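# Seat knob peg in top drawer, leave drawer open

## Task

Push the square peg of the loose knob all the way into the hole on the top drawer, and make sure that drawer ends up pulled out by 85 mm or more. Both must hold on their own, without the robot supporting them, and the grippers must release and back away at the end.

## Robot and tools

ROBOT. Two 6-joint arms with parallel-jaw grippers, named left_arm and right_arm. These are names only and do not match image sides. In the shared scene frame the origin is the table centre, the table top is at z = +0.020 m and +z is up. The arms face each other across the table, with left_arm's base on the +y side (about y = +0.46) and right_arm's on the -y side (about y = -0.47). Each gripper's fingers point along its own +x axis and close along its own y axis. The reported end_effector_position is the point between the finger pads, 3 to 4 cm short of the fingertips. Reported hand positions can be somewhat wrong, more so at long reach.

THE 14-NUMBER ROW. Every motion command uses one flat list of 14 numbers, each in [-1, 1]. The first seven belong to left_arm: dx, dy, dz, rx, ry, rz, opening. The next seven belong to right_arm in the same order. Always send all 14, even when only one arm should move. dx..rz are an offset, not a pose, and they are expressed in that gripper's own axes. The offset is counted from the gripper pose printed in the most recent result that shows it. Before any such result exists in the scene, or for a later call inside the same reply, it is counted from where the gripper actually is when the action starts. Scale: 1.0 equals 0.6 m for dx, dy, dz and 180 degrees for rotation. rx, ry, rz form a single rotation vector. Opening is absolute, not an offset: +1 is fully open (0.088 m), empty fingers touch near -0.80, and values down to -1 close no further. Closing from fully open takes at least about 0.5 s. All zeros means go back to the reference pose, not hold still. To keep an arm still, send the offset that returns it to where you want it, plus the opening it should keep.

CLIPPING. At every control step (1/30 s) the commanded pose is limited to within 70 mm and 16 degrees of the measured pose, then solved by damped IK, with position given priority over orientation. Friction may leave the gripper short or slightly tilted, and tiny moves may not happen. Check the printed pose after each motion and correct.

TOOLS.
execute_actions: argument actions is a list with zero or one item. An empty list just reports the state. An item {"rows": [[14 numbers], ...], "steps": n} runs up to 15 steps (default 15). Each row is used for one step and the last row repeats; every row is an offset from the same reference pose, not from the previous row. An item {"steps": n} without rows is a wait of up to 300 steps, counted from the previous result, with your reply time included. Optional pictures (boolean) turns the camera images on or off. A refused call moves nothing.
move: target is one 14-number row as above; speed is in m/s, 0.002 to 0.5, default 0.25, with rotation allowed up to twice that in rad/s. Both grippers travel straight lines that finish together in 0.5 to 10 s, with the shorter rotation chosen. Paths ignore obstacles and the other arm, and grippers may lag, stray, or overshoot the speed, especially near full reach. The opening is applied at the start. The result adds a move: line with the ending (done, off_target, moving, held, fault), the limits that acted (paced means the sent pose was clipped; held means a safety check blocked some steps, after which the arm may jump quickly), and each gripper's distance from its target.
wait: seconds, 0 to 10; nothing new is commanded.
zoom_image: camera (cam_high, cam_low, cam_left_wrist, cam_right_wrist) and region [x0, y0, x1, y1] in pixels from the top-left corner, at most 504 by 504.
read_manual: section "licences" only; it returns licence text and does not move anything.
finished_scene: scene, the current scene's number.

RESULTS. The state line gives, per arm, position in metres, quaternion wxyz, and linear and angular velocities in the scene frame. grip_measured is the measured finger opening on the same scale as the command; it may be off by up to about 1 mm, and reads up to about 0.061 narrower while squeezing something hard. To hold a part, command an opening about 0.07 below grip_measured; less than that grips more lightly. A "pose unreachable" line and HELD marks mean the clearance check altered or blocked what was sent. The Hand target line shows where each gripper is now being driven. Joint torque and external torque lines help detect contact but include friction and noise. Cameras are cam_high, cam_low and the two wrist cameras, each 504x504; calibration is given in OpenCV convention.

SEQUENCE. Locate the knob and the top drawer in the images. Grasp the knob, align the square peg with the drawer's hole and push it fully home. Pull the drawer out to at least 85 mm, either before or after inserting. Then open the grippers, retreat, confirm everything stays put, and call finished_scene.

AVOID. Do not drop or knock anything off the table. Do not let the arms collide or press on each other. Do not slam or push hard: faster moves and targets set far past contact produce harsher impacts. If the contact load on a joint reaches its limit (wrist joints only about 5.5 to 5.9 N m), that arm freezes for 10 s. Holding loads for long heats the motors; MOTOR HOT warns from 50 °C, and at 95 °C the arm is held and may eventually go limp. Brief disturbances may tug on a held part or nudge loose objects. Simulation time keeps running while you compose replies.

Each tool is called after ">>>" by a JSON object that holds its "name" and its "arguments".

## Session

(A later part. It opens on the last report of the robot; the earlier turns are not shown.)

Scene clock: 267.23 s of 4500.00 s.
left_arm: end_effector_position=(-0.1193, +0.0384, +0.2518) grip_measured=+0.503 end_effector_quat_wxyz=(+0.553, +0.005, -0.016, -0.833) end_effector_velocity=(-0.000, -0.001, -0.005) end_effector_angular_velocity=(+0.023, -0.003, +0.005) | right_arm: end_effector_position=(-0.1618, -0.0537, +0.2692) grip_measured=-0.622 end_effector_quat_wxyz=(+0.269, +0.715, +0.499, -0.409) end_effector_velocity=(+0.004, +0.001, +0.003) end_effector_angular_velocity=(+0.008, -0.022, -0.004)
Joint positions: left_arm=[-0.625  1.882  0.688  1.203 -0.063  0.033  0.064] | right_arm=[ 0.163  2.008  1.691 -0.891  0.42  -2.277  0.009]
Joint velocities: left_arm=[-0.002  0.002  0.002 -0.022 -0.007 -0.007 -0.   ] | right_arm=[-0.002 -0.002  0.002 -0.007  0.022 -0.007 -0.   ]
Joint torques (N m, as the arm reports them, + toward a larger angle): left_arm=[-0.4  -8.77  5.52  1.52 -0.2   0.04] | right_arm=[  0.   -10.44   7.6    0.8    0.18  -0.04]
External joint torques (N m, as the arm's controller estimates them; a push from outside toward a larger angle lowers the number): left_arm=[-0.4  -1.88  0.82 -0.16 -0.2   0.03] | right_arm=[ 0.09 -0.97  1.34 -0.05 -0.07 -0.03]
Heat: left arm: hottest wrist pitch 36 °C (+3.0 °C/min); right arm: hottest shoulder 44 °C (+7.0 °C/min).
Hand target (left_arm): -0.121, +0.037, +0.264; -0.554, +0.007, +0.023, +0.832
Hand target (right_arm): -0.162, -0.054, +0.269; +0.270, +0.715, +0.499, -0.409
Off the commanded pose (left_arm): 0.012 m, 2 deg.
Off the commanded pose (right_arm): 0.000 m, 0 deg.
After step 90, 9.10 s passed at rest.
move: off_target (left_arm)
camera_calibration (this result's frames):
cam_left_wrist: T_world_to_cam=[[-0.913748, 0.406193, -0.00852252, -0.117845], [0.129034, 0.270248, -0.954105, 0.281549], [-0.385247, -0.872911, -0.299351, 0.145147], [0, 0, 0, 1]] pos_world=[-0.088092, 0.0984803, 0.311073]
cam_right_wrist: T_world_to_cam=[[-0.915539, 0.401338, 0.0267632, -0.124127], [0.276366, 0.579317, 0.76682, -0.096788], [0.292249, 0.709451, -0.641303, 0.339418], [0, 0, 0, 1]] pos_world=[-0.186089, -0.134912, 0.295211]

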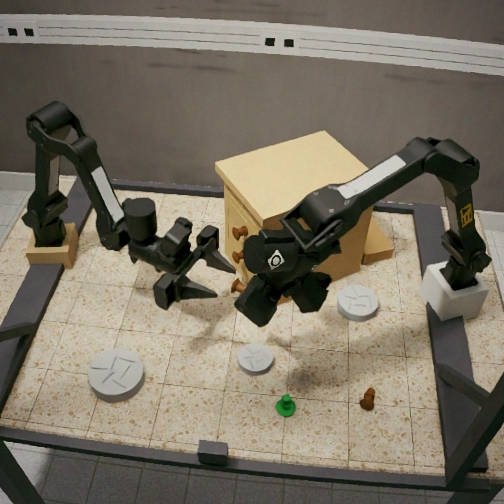

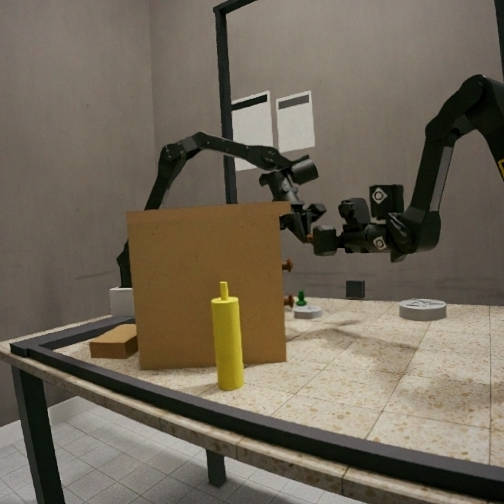

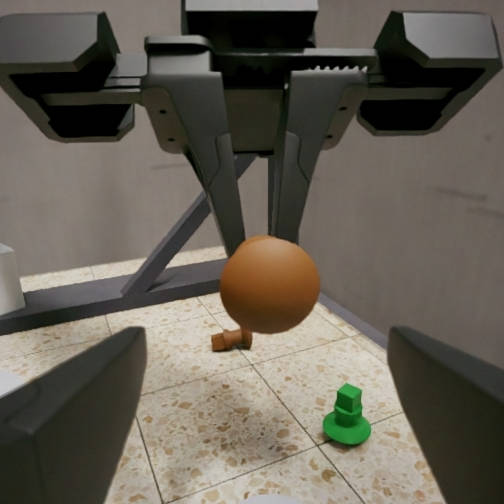

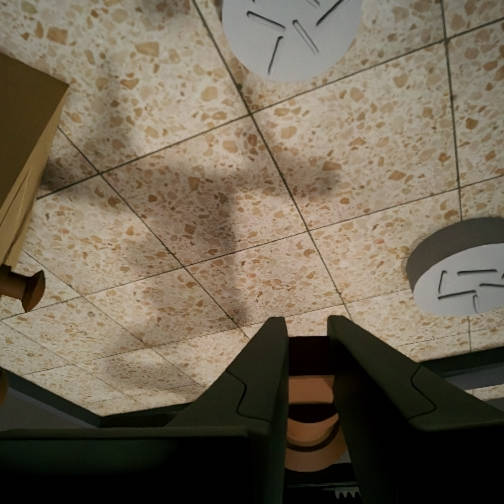

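>>> {"name": "move", "arguments": {"target": [0.033,-0.002,0.024,0,-0.01,0,0.5, 0,0,0,0,0,0,-0.75], "speed": 0.08}}

Scene clock: 273.57 s of 4500.00 s.
left_arm: end_effector_position=(-0.1265, +0.0239, +0.2671) grip_measured=+0.503 end_effector_quat_wxyz=(+0.553, -0.009, -0.024, -0.832) end_effector_velocity=(+0.001, -0.002, -0.003) end_effector_angular_velocity=(+0.013, -0.014, +0.020) | right_arm: end_effector_position=(-0.1618, -0.0537, +0.2692) grip_measured=-0.622 end_effector_quat_wxyz=(+0.269, +0.715, +0.499, -0.409) end_effector_velocity=(+0.003, -0.000, +0.004) end_effector_angular_velocity=(+0.005, -0.008, +0.001)
Joint positions: left_arm=[-0.625  1.896  0.766  1.172 -0.063  0.033  0.064] | right_arm=[ 0.163  2.008  1.691 -0.891  0.42  -2.277  0.009]
Joint velocities: left_arm=[-0.002  0.002  0.007 -0.022 -0.022  0.007 -0.   ] | right_arm=[-0.002 -0.007  0.002 -0.007  0.007 -0.007 -0.   ]
Joint torques (N m, as the arm reports them, + toward a larger angle): left_arm=[ 0.04 -6.12  5.68  1.54  0.01  0.07] | right_arm=[ -0.01 -10.53   7.32   0.92   0.23  -0.02]
External joint torques (N m, as the arm's controller estimates them; a push from outside toward a larger angle lowers the number): left_arm=[ 0.02  0.99  0.83 -0.09  0.01  0.06] | right_arm=[ 0.06 -1.03  1.07  0.08 -0.01 -0.02]
Heat: left arm: hottest wrist pitch 36 °C (+3.1 °C/min); right arm: hottest shoulder 43 °C (+5.1 °C/min).
Hand target (left_arm): -0.128, +0.021, +0.266; -0.553, +0.008, +0.025, +0.833
Hand target (right_arm): -0.162, -0.054, +0.269; +0.269, +0.715, +0.499, -0.409
Off the commanded pose (left_arm): 0.004 m, 0 deg.
Off the commanded pose (right_arm): 0.000 m, 0 deg.
After step 90, 2.53 s passed at rest.
move: done
camera_calibration (this result's frames):
cam_left_wrist: T_world_to_cam=[[-0.913858, 0.405971, -0.00716145, -0.118779], [0.115526, 0.243065, -0.963106, 0.302389], [-0.389252, -0.88097, -0.269027, 0.125909], [0, 0, 0, 1]] pos_world=[-0.0944709, 0.0856431, 0.324255]
cam_right_wrist: T_world_to_cam=[[-0.915539, 0.401338, 0.0267632, -0.124127], [0.276366, 0.579317, 0.76682, -0.096788], [0.292249, 0.709451, -0.641303, 0.339418], [0, 0, 0, 1]] pos_world=[-0.186089, -0.134912, 0.295211]

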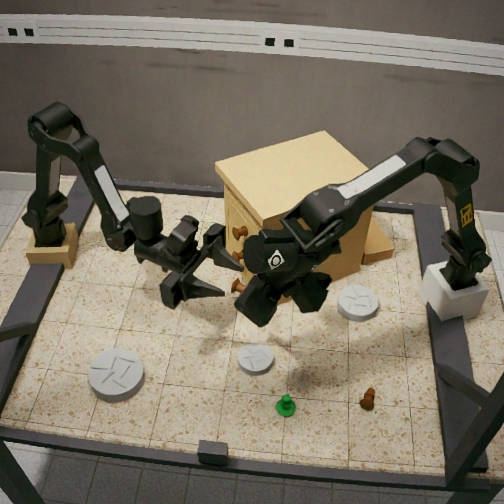

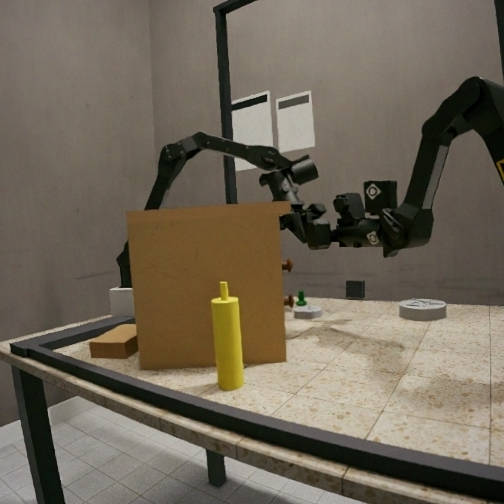

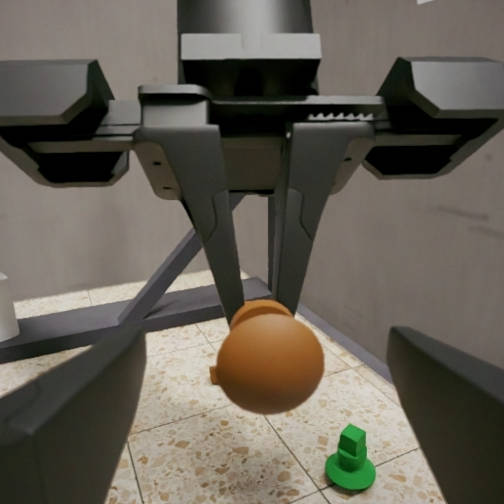

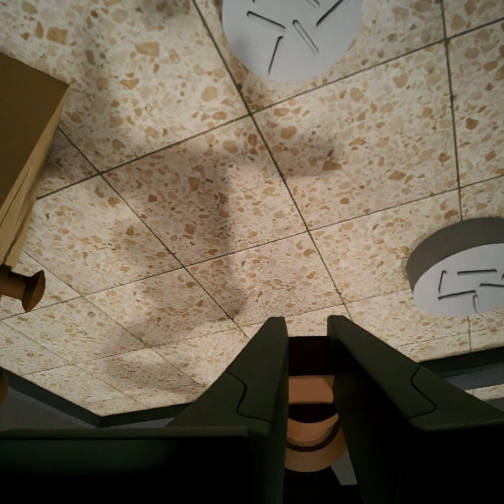

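>>> {"name": "zoom_image", "arguments": {"camera": "cam_high", "region": [180, 230, 290, 320]}}

Region (180, 230, 290, 320) of cam_high's 504x504 image, scaled by 4.582, with more detail than that image has; it fills the top 412 rows of this view, and the rest is white.

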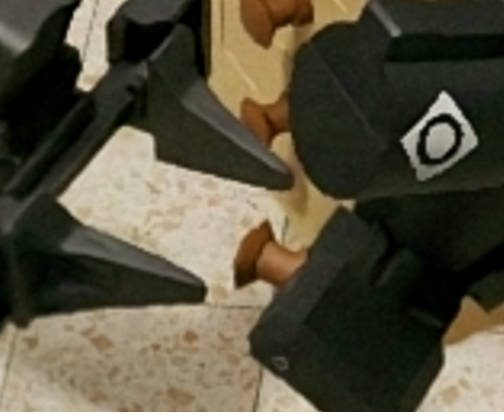

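>>> {"name": "move", "arguments": {"target": [0.03,0,0.003,0,0,0,0.5, 0,0,0,0,0,0,-0.75], "speed": 0.06}}

>>> {"name": "zoom_image", "arguments": {"camera": "cam_high", "region": [180, 230, 290, 320]}}

Scene clock: 281.20 s of 4500.00 s.
left_arm: end_effector_position=(-0.1328, +0.0110, +0.2710) grip_measured=+0.503 end_effector_quat_wxyz=(+0.553, -0.009, -0.025, -0.832) end_effector_velocity=(-0.001, -0.001, +0.000) end_effector_angular_velocity=(-0.001, -0.008, -0.005) | right_arm: end_effector_position=(-0.1618, -0.0537, +0.2692) grip_measured=-0.622 end_effector_quat_wxyz=(+0.269, +0.715, +0.499, -0.409) end_effector_velocity=(-0.000, +0.001, +0.000) end_effector_angular_velocity=(+0.004, +0.013, -0.006)
Joint positions: left_arm=[-0.625  1.925  0.832  1.136 -0.063  0.033  0.064] | right_arm=[ 0.163  2.008  1.691 -0.891  0.42  -2.277  0.009]
Joint velocities: left_arm=[ 0.002  0.002  0.007 -0.007  0.007  0.007  0.   ] | right_arm=[-0.002 -0.002 -0.002  0.007 -0.007  0.007  0.   ]
Joint torques (N m, as the arm reports them, + toward a larger angle): left_arm=[ 0.31 -6.39  5.9   1.53  0.07  0.04] | right_arm=[  0.01 -10.57   7.35   0.93   0.21  -0.02]
External joint torques (N m, as the arm's controller estimates them; a push from outside toward a larger angle lowers the number): left_arm=[ 0.3   1.14  0.88 -0.12  0.06  0.04] | right_arm=[ 0.01 -1.14  1.13  0.09 -0.02 -0.02]
Heat: left arm: hottest wrist pitch 36 °C (+3.0 °C/min); right arm: hottest shoulder 43 °C (+5.0 °C/min).
Hand target (left_arm): -0.133, +0.008, +0.270; -0.553, +0.009, +0.024, +0.832
Hand target (right_arm): -0.162, -0.054, +0.269; +0.269, +0.715, +0.499, -0.409
Off the commanded pose (left_arm): 0.004 m, 0 deg.
Off the commanded pose (right_arm): 0.000 m, 0 deg.
After step 90, 3.83 s passed at rest.
move: done
camera_calibration (this result's frames):
cam_left_wrist: T_world_to_cam=[[-0.913863, 0.405961, -0.00709566, -0.119387], [0.114872, 0.241749, -0.963515, 0.310024], [-0.389434, -0.881336, -0.267559, 0.112758], [0, 0, 0, 1]] pos_world=[-0.100805, 0.0728961, 0.328035]
cam_right_wrist: T_world_to_cam=[[-0.915539, 0.401338, 0.0267632, -0.124127], [0.276366, 0.579317, 0.76682, -0.096788], [0.292249, 0.709451, -0.641303, 0.339418], [0, 0, 0, 1]] pos_world=[-0.186089, -0.134912, 0.295211]

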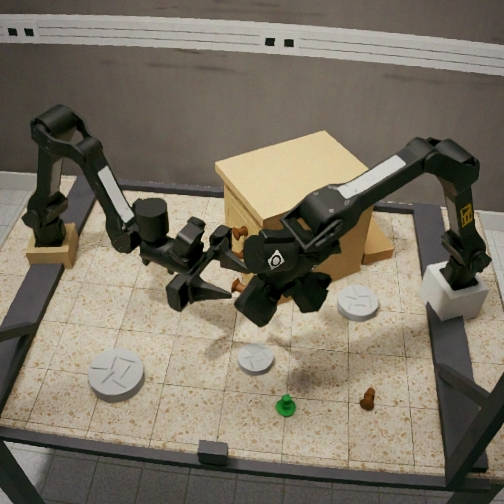

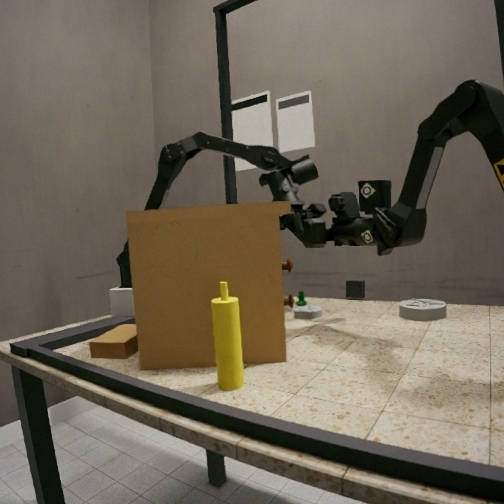

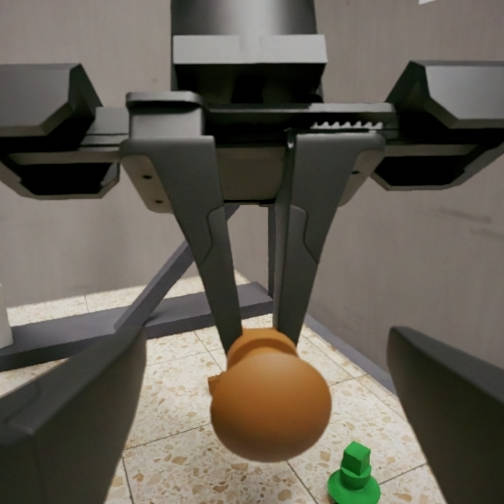

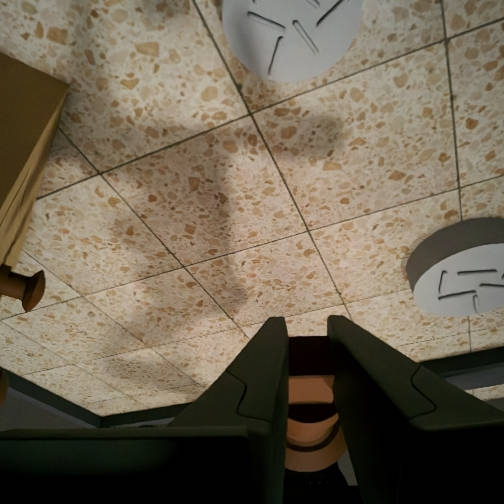

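Region (180, 230, 290, 320) of cam_high's 504x504 image, scaled by 4.582, with more detail than that image has; it fills the top 412 rows of this view, and the rest is white.

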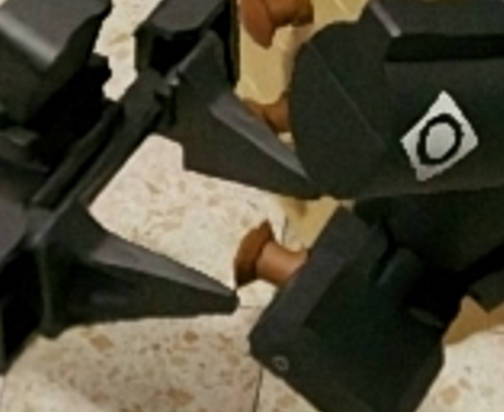

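>>> {"name": "move", "arguments": {"target": [0.007,0,-0.009,0,0,0,0.5, 0,0,0,0,0,0,-0.75], "speed": 0.04}}

>>> {"name": "move", "arguments": {"target": [0,0,0,0,0,0,-0.3, 0,0,0,0,0,0,-0.75]}}

Scene clock: 288.43 s of 4500.00 s.
left_arm: end_effector_position=(-0.1334, +0.0099, +0.2660) grip_measured=+0.503 end_effector_quat_wxyz=(+0.553, -0.007, -0.023, -0.833) end_effector_velocity=(-0.000, -0.000, +0.004) end_effector_angular_velocity=(-0.008, +0.012, +0.005) | right_arm: end_effector_position=(-0.1618, -0.0537, +0.2692) grip_measured=-0.622 end_effector_quat_wxyz=(+0.269, +0.715, +0.499, -0.409) end_effector_velocity=(+0.004, -0.002, -0.002) end_effector_angular_velocity=(-0.013, +0.003, -0.011)
Joint positions: left_arm=[-0.625  1.941  0.834  1.146 -0.063  0.033  0.064] | right_arm=[ 0.163  2.008  1.691 -0.891  0.42  -2.277  0.009]
Joint velocities: left_arm=[-0.002 -0.002  0.002  0.007 -0.007 -0.007 -0.   ] | right_arm=[-0.007 -0.002 -0.007 -0.007 -0.007  0.007 -0.   ]
Joint torques (N m, as the arm reports them, + toward a larger angle): left_arm=[ 0.08 -6.44  5.74  1.92  0.01  0.05] | right_arm=[  0.03 -10.56   7.35   0.92   0.22  -0.03]
External joint torques (N m, as the arm's controller estimates them; a push from outside toward a larger angle lowers the number): left_arm=[0.09 1.16 0.71 0.26 0.   0.04] | right_arm=[ 0.1  -1.13  1.12  0.08 -0.02 -0.02]
Heat: left arm: hottest wrist pitch 36 °C (+2.0 °C/min); right arm: hottest shoulder 43 °C (+4.0 °C/min).
Hand target (left_arm): -0.134, +0.007, +0.266; -0.553, +0.009, +0.025, +0.832
Hand target (right_arm): -0.162, -0.054, +0.269; +0.269, +0.715, +0.499, -0.409
Off the commanded pose (left_arm): 0.003 m, 0 deg.
Off the commanded pose (right_arm): 0.000 m, 0 deg.
After step 90, 3.50 s passed at rest.
move: done
camera_calibration (this result's frames):
cam_left_wrist: T_world_to_cam=[[-0.913847, 0.405993, -0.00730941, -0.119419], [0.116997, 0.246025, -0.962176, 0.305365], [-0.388838, -0.880137, -0.272329, 0.111536], [0, 0, 0, 1]] pos_world=[-0.101487, 0.0715231, 0.323317]
cam_right_wrist: T_world_to_cam=[[-0.915539, 0.401338, 0.0267632, -0.124127], [0.276366, 0.579317, 0.76682, -0.096788], [0.292249, 0.709451, -0.641303, 0.339418], [0, 0, 0, 1]] pos_world=[-0.186089, -0.134912, 0.295211]

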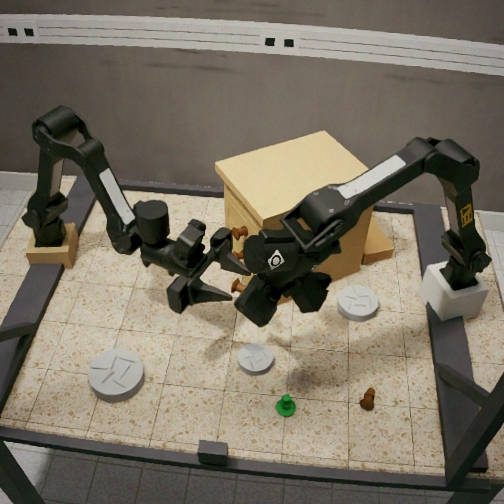

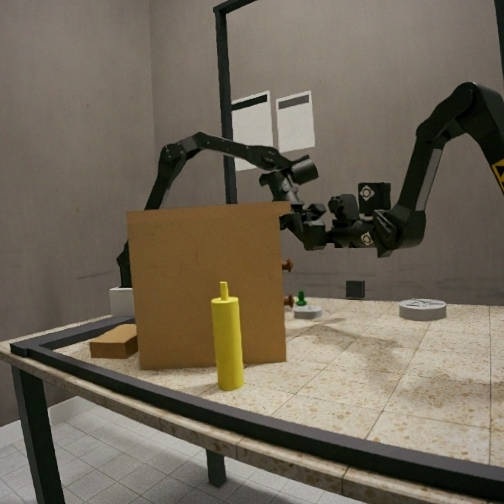

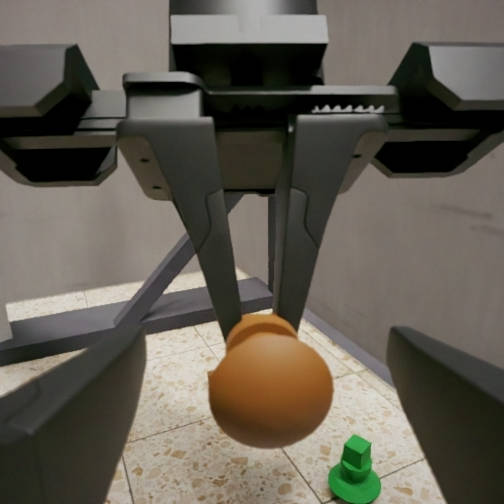

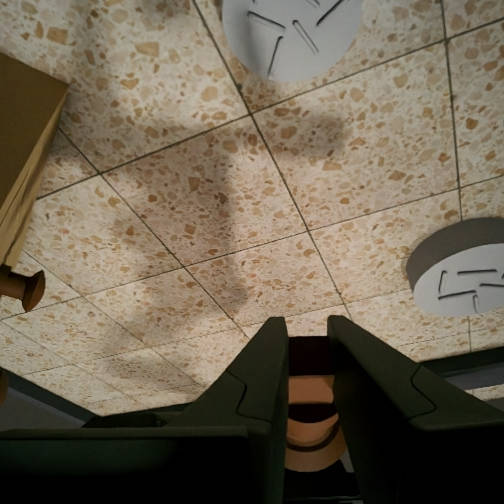

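Scene clock: 289.13 s of 4500.00 s.
left_arm: end_effector_position=(-0.1334, +0.0099, +0.2660) grip_measured=-0.282 end_effector_quat_wxyz=(+0.553, -0.007, -0.023, -0.833) end_effector_velocity=(+0.002, -0.000, -0.005) end_effector_angular_velocity=(+0.023, -0.002, +0.019) | right_arm: end_effector_position=(-0.1618, -0.0538, +0.2692) grip_measured=-0.622 end_effector_quat_wxyz=(+0.269, +0.715, +0.499, -0.409) end_effector_velocity=(+0.006, -0.001, +0.001) end_effector_angular_velocity=(-0.004, -0.013, -0.004)
Joint positions: left_arm=[-0.625  1.941  0.834  1.146 -0.063  0.033  0.025] | right_arm=[ 0.163  2.008  1.691 -0.891  0.42  -2.277  0.009]
Joint velocities: left_arm=[-0.002 -0.002 -0.002 -0.022 -0.022 -0.007 -0.001] | right_arm=[-0.007 -0.007 -0.007 -0.007  0.007 -0.007 -0.   ]
Joint torques (N m, as the arm reports them, + toward a larger angle): left_arm=[ 0.04 -7.81  4.61  1.6   0.    0.03] | right_arm=[  0.03 -10.55   7.33   0.94   0.22  -0.02]
External joint torques (N m, as the arm's controller estimates them; a push from outside toward a larger angle lowers the number): left_arm=[ 0.04 -0.25 -0.37 -0.04 -0.01  0.03] | right_arm=[ 0.09 -1.1   1.12  0.11 -0.02 -0.02]
Heat: left arm: hottest wrist pitch 36 °C (+1.0 °C/min); right arm: hottest shoulder 43 °C (+4.0 °C/min).
Hand target (left_arm): -0.133, +0.010, +0.266; -0.553, +0.007, +0.023, +0.833
Hand target (right_arm): -0.162, -0.054, +0.269; +0.269, +0.715, +0.499, -0.409
Off the commanded pose (left_arm): 0.000 m, 0 deg.
Off the commanded pose (right_arm): 0.000 m, 0 deg.
move: done
camera_calibration (this result's frames):
cam_left_wrist: T_world_to_cam=[[-0.913847, 0.405993, -0.00730941, -0.119419], [0.116997, 0.246025, -0.962176, 0.305365], [-0.388838, -0.880137, -0.272329, 0.111536], [0, 0, 0, 1]] pos_world=[-0.101487, 0.0715231, 0.323317]
cam_right_wrist: T_world_to_cam=[[-0.915545, 0.401346, 0.0264456, -0.123981], [0.276208, 0.579563, 0.766691, -0.0967196], [0.292382, 0.709245, -0.641471, 0.339487], [0, 0, 0, 1]] pos_world=[-0.186055, -0.134965, 0.295204]

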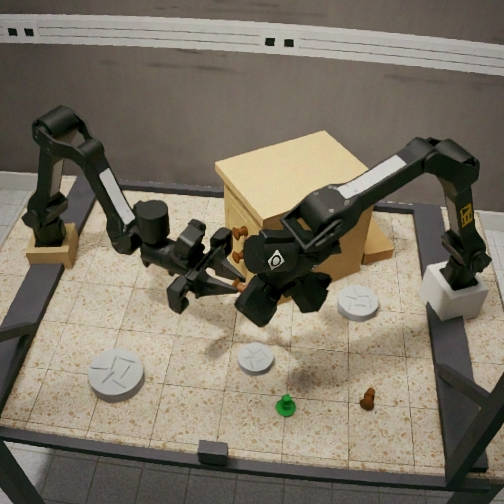

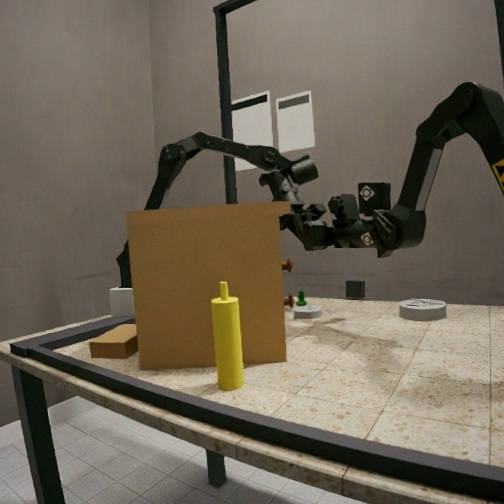

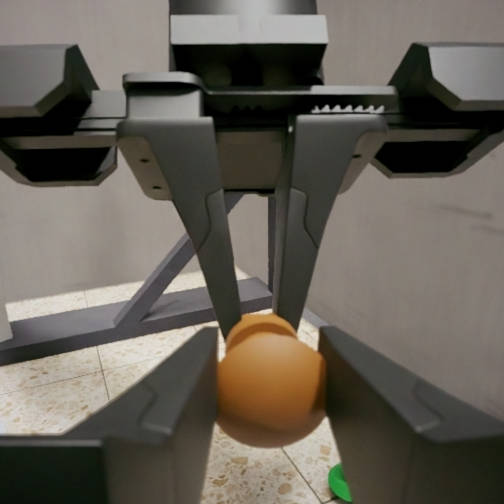

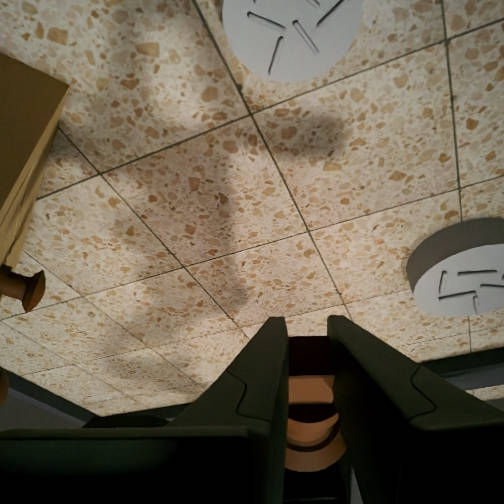

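>>> {"name": "move", "arguments": {"target": [0,0,0,0,0,0,-0.4, 0,0,0,0,0,0,-0.75]}}

>>> {"name": "move", "arguments": {"target": [0,0,0,0,0,0,-0.4, 0,0,0,0,0,0,0.0]}}

Scene clock: 292.17 s of 4500.00 s.
left_arm: end_effector_position=(-0.1334, +0.0099, +0.2660) grip_measured=-0.291 end_effector_quat_wxyz=(+0.553, -0.007, -0.023, -0.833) end_effector_velocity=(-0.002, +0.002, +0.002) end_effector_angular_velocity=(-0.004, +0.010, -0.010) | right_arm: end_effector_position=(-0.1618, -0.0538, +0.2692) grip_measured=-0.622 end_effector_quat_wxyz=(+0.269, +0.715, +0.499, -0.409) end_effector_velocity=(+0.003, -0.004, -0.002) end_effector_angular_velocity=(-0.023, -0.010, +0.006)
Joint positions: left_arm=[-0.625  1.941  0.834  1.146 -0.063  0.033  0.025] | right_arm=[ 0.163  2.008  1.691 -0.891  0.42  -2.277  0.009]
Joint velocities: left_arm=[-0.002 -0.002 -0.002  0.007  0.007 -0.007 -0.   ] | right_arm=[-0.002 -0.002 -0.002 -0.022 -0.007 -0.007 -0.   ]
Joint torques (N m, as the arm reports them, + toward a larger angle): left_arm=[-0.11 -7.71  4.79  1.67 -0.01  0.  ] | right_arm=[  0.03 -10.55   7.38   0.92   0.22  -0.03]
External joint torques (N m, as the arm's controller estimates them; a push from outside toward a larger angle lowers the number): left_arm=[-0.15 -0.01 -0.28 -0.02 -0.01 -0.01] | right_arm=[-0.05 -1.13  1.19  0.09 -0.01 -0.02]
Heat: left arm: hottest wrist pitch 36 °C (+1.0 °C/min); right arm: hottest shoulder 43 °C (+4.0 °C/min).
Hand target (left_arm): -0.133, +0.010, +0.266; -0.553, +0.007, +0.023, +0.833
Hand target (right_arm): -0.162, -0.054, +0.269; +0.269, +0.715, +0.499, -0.409
Off the commanded pose (left_arm): 0.000 m, 0 deg.
Off the commanded pose (right_arm): 0.000 m, 0 deg.
move: done
camera_calibration (this result's frames):
cam_left_wrist: T_world_to_cam=[[-0.913847, 0.405993, -0.00730941, -0.119419], [0.116997, 0.246025, -0.962176, 0.305365], [-0.388838, -0.880137, -0.272329, 0.111536], [0, 0, 0, 1]] pos_world=[-0.101487, 0.0715231, 0.323317]
cam_right_wrist: T_world_to_cam=[[-0.915545, 0.401346, 0.0264456, -0.123981], [0.276208, 0.579563, 0.766691, -0.0967196], [0.292382, 0.709245, -0.641471, 0.339487], [0, 0, 0, 1]] pos_world=[-0.186055, -0.134965, 0.295204]

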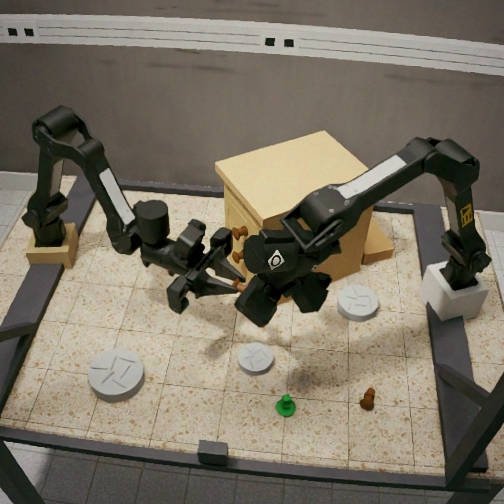

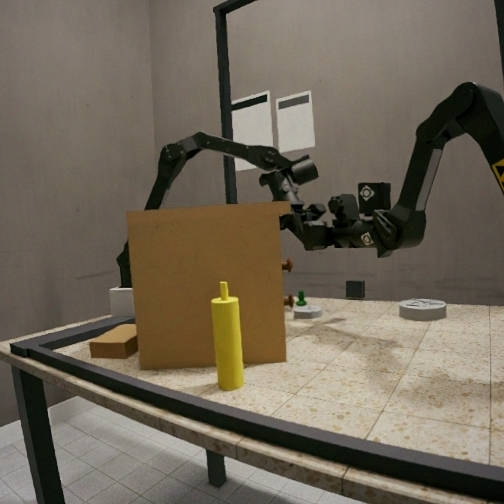

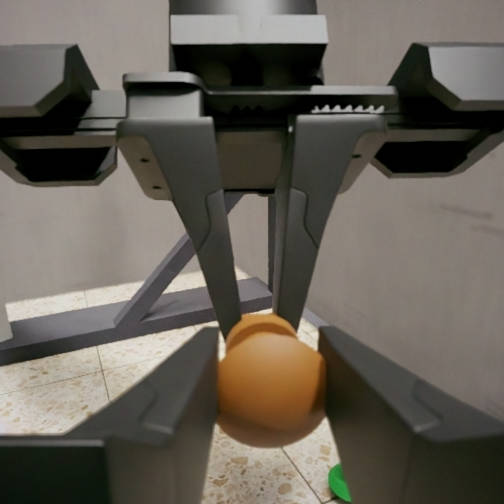

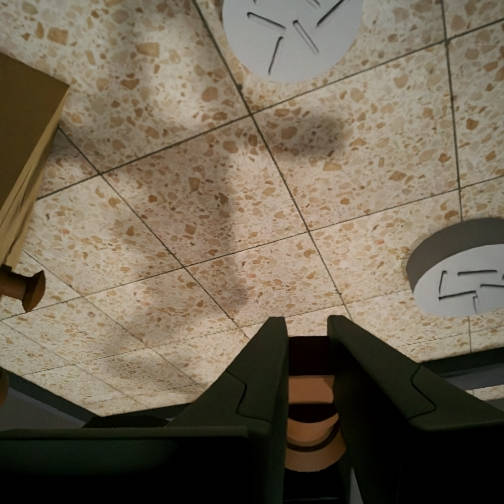

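Scene clock: 292.90 s of 4500.00 s.
left_arm: end_effector_position=(-0.1334, +0.0099, +0.2660) grip_measured=-0.291 end_effector_quat_wxyz=(+0.553, -0.007, -0.023, -0.833) end_effector_velocity=(+0.000, +0.000, -0.005) end_effector_angular_velocity=(+0.023, -0.003, +0.005) | right_arm: end_effector_position=(-0.1618, -0.0538, +0.2692) grip_measured=-0.004 end_effector_quat_wxyz=(+0.269, +0.715, +0.499, -0.409) end_effector_velocity=(-0.000, +0.001, +0.000) end_effector_angular_velocity=(+0.001, +0.006, +0.006)
Joint positions: left_arm=[-0.625  1.941  0.834  1.146 -0.063  0.033  0.025] | right_arm=[ 0.163  2.008  1.691 -0.891  0.42  -2.277  0.039]
Joint velocities: left_arm=[-0.002 -0.002 -0.002 -0.022 -0.007 -0.007 -0.   ] | right_arm=[-0.002 -0.002 -0.002  0.007 -0.007 -0.007  0.001]
Joint torques (N m, as the arm reports them, + toward a larger angle): left_arm=[ 0.1  -7.79  4.56  1.64 -0.03  0.02] | right_arm=[  0.02 -10.51   7.34   0.92   0.22  -0.03]
External joint torques (N m, as the arm's controller estimates them; a push from outside toward a larger angle lowers the number): left_arm=[ 0.1  -0.27 -0.4   0.01 -0.03  0.02] | right_arm=[ 0.02 -1.1   1.13  0.07 -0.01 -0.03]
Heat: left arm: hottest wrist pitch 36 °C (+1.0 °C/min); right arm: hottest shoulder 43 °C (+4.0 °C/min).
Hand target (left_arm): -0.133, +0.010, +0.266; -0.553, +0.007, +0.023, +0.833
Hand target (right_arm): -0.162, -0.054, +0.269; +0.269, +0.715, +0.499, -0.409
Off the commanded pose (left_arm): 0.000 m, 0 deg.
Off the commanded pose (right_arm): 0.000 m, 0 deg.
move: done
camera_calibration (this result's frames):
cam_left_wrist: T_world_to_cam=[[-0.913847, 0.405993, -0.00730941, -0.119419], [0.116997, 0.246025, -0.962176, 0.305365], [-0.388838, -0.880137, -0.272329, 0.111536], [0, 0, 0, 1]] pos_world=[-0.101487, 0.0715231, 0.323317]
cam_right_wrist: T_world_to_cam=[[-0.915545, 0.401346, 0.0264456, -0.123981], [0.276208, 0.579563, 0.766691, -0.0967196], [0.292382, 0.709245, -0.641471, 0.339487], [0, 0, 0, 1]] pos_world=[-0.186055, -0.134965, 0.295204]

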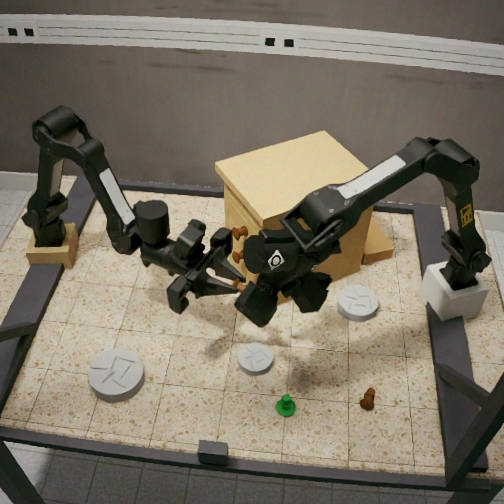

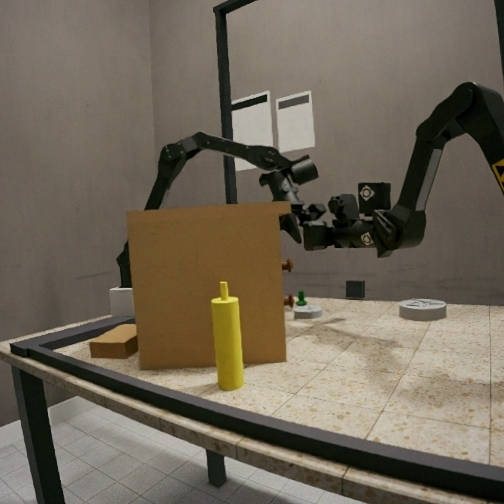

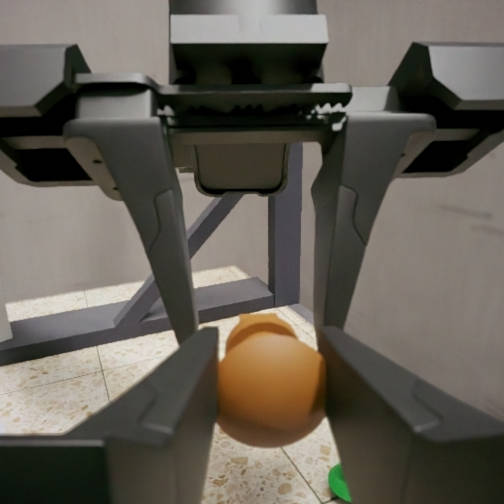

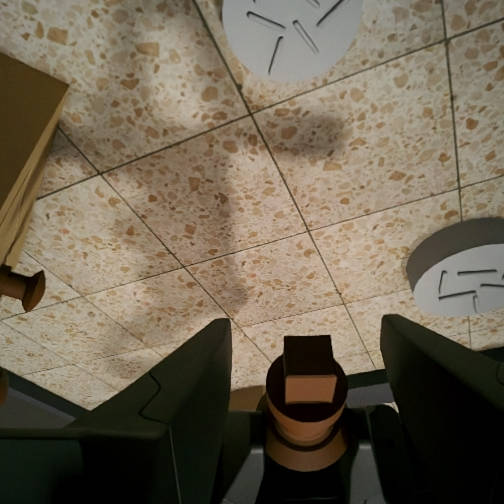

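>>> {"name": "move", "arguments": {"target": [0,0,0,0,0,0,-0.4, -0.25,0,0.05,0,0,0,0.0], "speed": 0.3}}

Scene clock: 296.83 s of 4500.00 s.
left_arm: end_effector_position=(-0.1334, +0.0099, +0.2660) grip_measured=-0.291 end_effector_quat_wxyz=(+0.553, -0.007, -0.023, -0.833) end_effector_velocity=(+0.002, -0.000, -0.001) end_effector_angular_velocity=(+0.010, +0.004, +0.019) | right_arm: end_effector_position=(-0.1951, -0.1524, +0.3813) grip_measured=-0.002 end_effector_quat_wxyz=(+0.271, +0.714, +0.499, -0.410) end_effector_velocity=(+0.003, -0.000, -0.003) end_effector_angular_velocity=(-0.012, -0.021, -0.011)
Joint positions: left_arm=[-0.625  1.941  0.834  1.146 -0.063  0.033  0.025] | right_arm=[ 0.395  1.865  1.955 -1.409  0.486 -2.033  0.039]
Joint velocities: left_arm=[-0.002 -0.002 -0.002 -0.007 -0.022 -0.007  0.   ] | right_arm=[-0.002  0.012  0.007 -0.022  0.007  0.007  0.   ]
Joint torques (N m, as the arm reports them, + toward a larger angle): left_arm=[-0.04 -7.59  4.53  1.64 -0.04  0.04] | right_arm=[ 0.17 -7.49  8.4   0.58  0.48  0.18]
External joint torques (N m, as the arm's controller estimates them; a push from outside toward a larger angle lowers the number): left_arm=[-0.06  0.   -0.47 -0.01 -0.03  0.04] | right_arm=[ 0.23  0.39  2.68 -0.08  0.2   0.18]
Heat: left arm: hottest wrist pitch 36 °C (+1.0 °C/min); right arm: hottest shoulder 43 °C (+3.0 °C/min).
Hand target (left_arm): -0.133, +0.010, +0.266; -0.553, +0.007, +0.023, +0.833
Hand target (right_arm): -0.197, -0.151, +0.382; +0.269, +0.715, +0.499, -0.408
Off the commanded pose (left_arm): 0.000 m, 0 deg.
Off the commanded pose (right_arm): 0.002 m, 0 deg.
move: done
camera_calibration (this result's frames):
cam_left_wrist: T_world_to_cam=[[-0.913847, 0.405993, -0.00730941, -0.119419], [0.116997, 0.246025, -0.962176, 0.305365], [-0.388838, -0.880137, -0.272329, 0.111536], [0, 0, 0, 1]] pos_world=[-0.101487, 0.0715231, 0.323317]
cam_right_wrist: T_world_to_cam=[[-0.916673, 0.398824, 0.0254908, -0.118102], [0.275298, 0.583945, 0.763688, -0.114678], [0.289692, 0.70707, -0.645082, 0.49167], [0, 0, 0, 1]] pos_world=[-0.219123, -0.233577, 0.407756]

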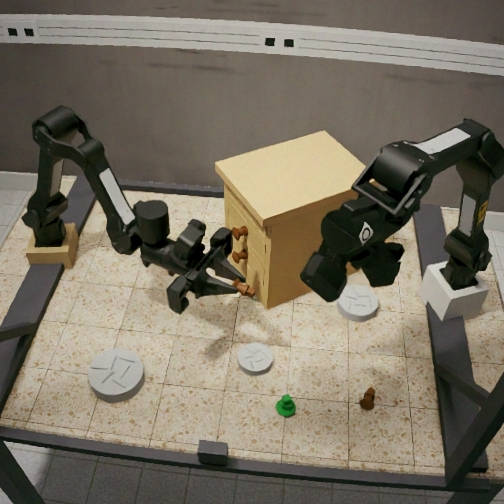

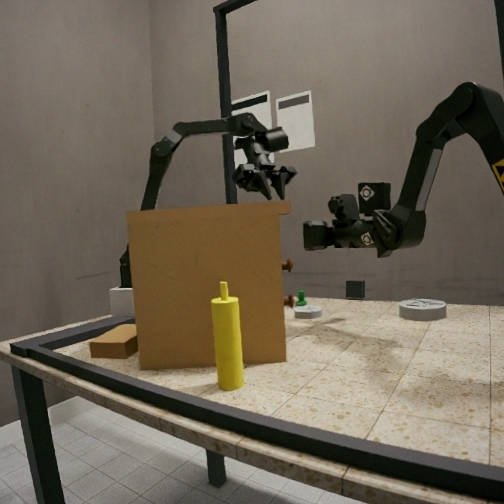

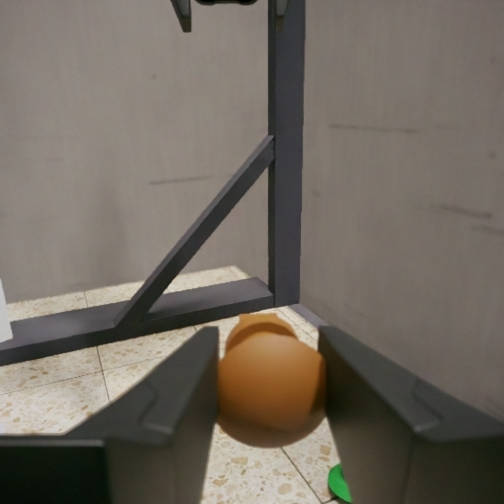

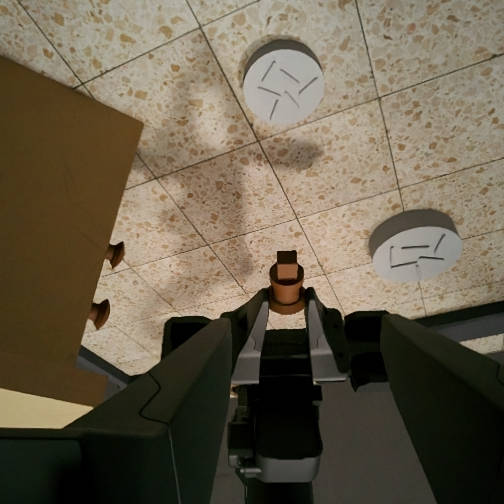

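>>> {"name": "move", "arguments": {"target": [-0.184,0.158,0.015,0,0,0.321,-0.4, -0.1,0,0.1,0,0,0,0.0], "speed": 0.25}}

Scene clock: 316.43 s of 4500.00 s.
left_arm: end_effector_position=(-0.0039, +0.0740, +0.2687) grip_measured=-0.291 end_effector_quat_wxyz=(+0.886, -0.010, -0.016, -0.464) end_effector_velocity=(+0.006, +0.004, -0.003) end_effector_angular_velocity=(+0.016, -0.010, +0.039) | right_arm: end_effector_position=(-0.2266, -0.2278, +0.4013) grip_measured=-0.002 end_effector_quat_wxyz=(+0.262, +0.705, +0.513, -0.413) end_effector_velocity=(+0.001, -0.003, -0.002) end_effector_angular_velocity=(-0.013, -0.011, +0.010)
Joint positions: left_arm=[-0.737  1.847  0.68   1.266 -1.177  0.088  0.025] | right_arm=[ 0.626  1.807  1.967 -1.561  0.527 -1.796  0.039]
Joint velocities: left_arm=[ 0.002 -0.002 -0.007 -0.007 -0.037  0.007 -0.   ] | right_arm=[ 0.002 -0.002 -0.007 -0.007 -0.007 -0.007 -0.   ]
Joint torques (N m, as the arm reports them, + toward a larger angle): left_arm=[-0.23 -7.7   3.93  1.48 -0.15  0.09] | right_arm=[ 0.34 -9.29  5.06  0.48  0.49  0.22]
External joint torques (N m, as the arm's controller estimates them; a push from outside toward a larger angle lowers the number): left_arm=[-0.26 -1.46 -0.37  0.27 -0.21  0.08] | right_arm=[ 0.3  -2.16 -0.36 -0.07  0.19  0.22]
Heat: left arm: hottest wrist pitch 37 °C (+2.0 °C/min); right arm: hottest shoulder 42 °C (-1.0 °C/min).
Hand target (left_arm): -0.003, +0.075, +0.273; +0.887, -0.017, -0.016, -0.461
Hand target (right_arm): -0.224, -0.230, +0.401; +0.262, +0.707, +0.513, -0.411
Off the commanded pose (left_arm): 0.005 m, 1 deg.
Off the commanded pose (right_arm): 0.003 m, 2 deg.
joint sent to its limit (right arm) — the command would take joint 4 (wrist pitch) past its lower limit, so that joint was sent only as far as its limit.
After step 90, 14.10 s passed at rest.
move: done
camera_calibration (this result's frames):
cam_left_wrist: T_world_to_cam=[[-0.83392, -0.551229, 0.0269008, 0.0348602], [-0.171337, 0.212254, -0.962077, 0.278493], [0.524615, -0.806904, -0.271449, 0.216914], [0, 0, 0, 1]] pos_world=[-0.0370093, 0.135133, 0.325875]
cam_right_wrist: T_world_to_cam=[[-0.923072, 0.380173, 0.0583612, -0.136305], [0.285786, 0.576369, 0.765588, -0.0773207], [0.257419, 0.723372, -0.640679, 0.561616], [0, 0, 0, 1]] pos_world=[-0.248293, -0.309872, 0.426966]

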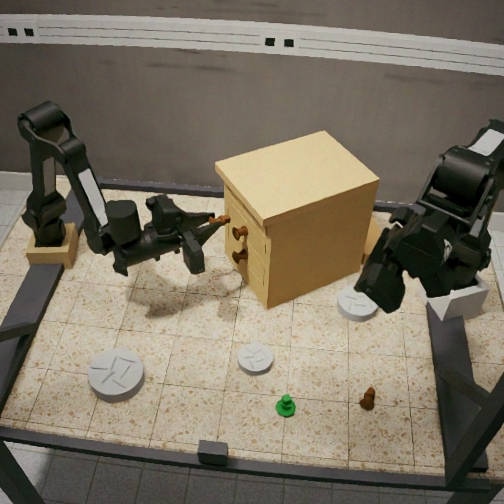

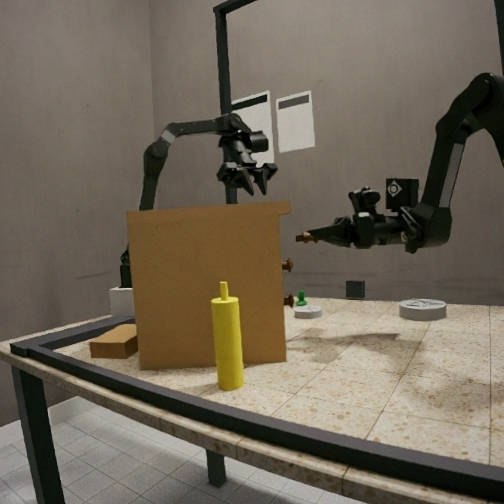

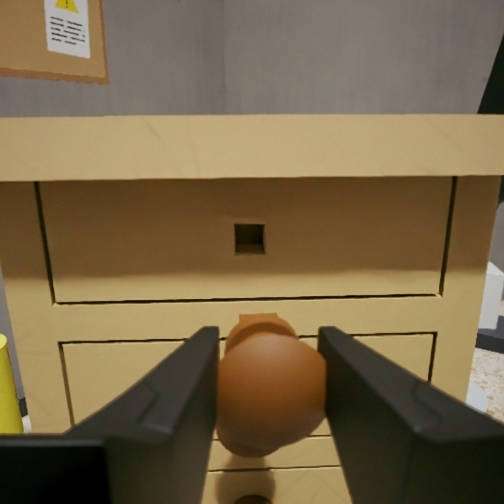

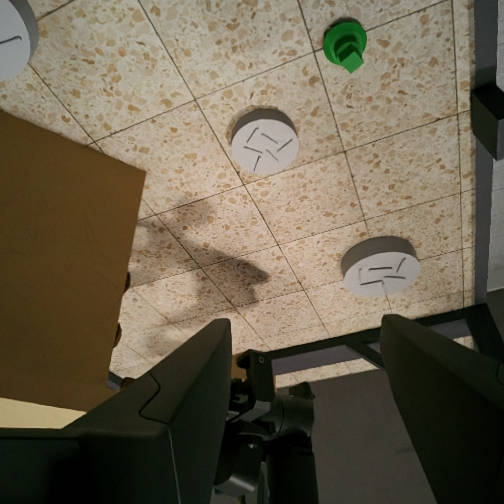

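>>> {"name": "zoom_image", "arguments": {"camera": "cam_low", "region": [270, 195, 370, 285]}}

>>> {"name": "zoom_image", "arguments": {"camera": "cam_left_wrist", "region": [190, 200, 350, 360]}}

Region (270, 195, 370, 285) of cam_low's 504x504 image, scaled by 5.040, with more detail than that image has; it fills the top 454 rows of this view, and the rest is white.

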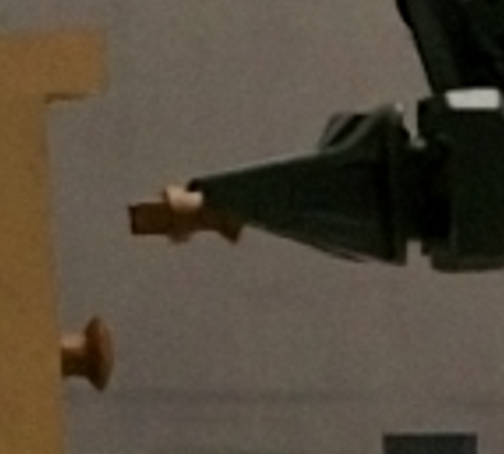

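Region (190, 200, 350, 360) of cam_left_wrist's 504x504 image, scaled by 3.150, with more detail than that image has.

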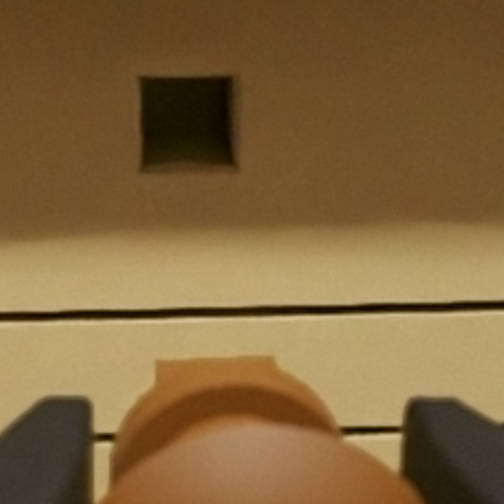

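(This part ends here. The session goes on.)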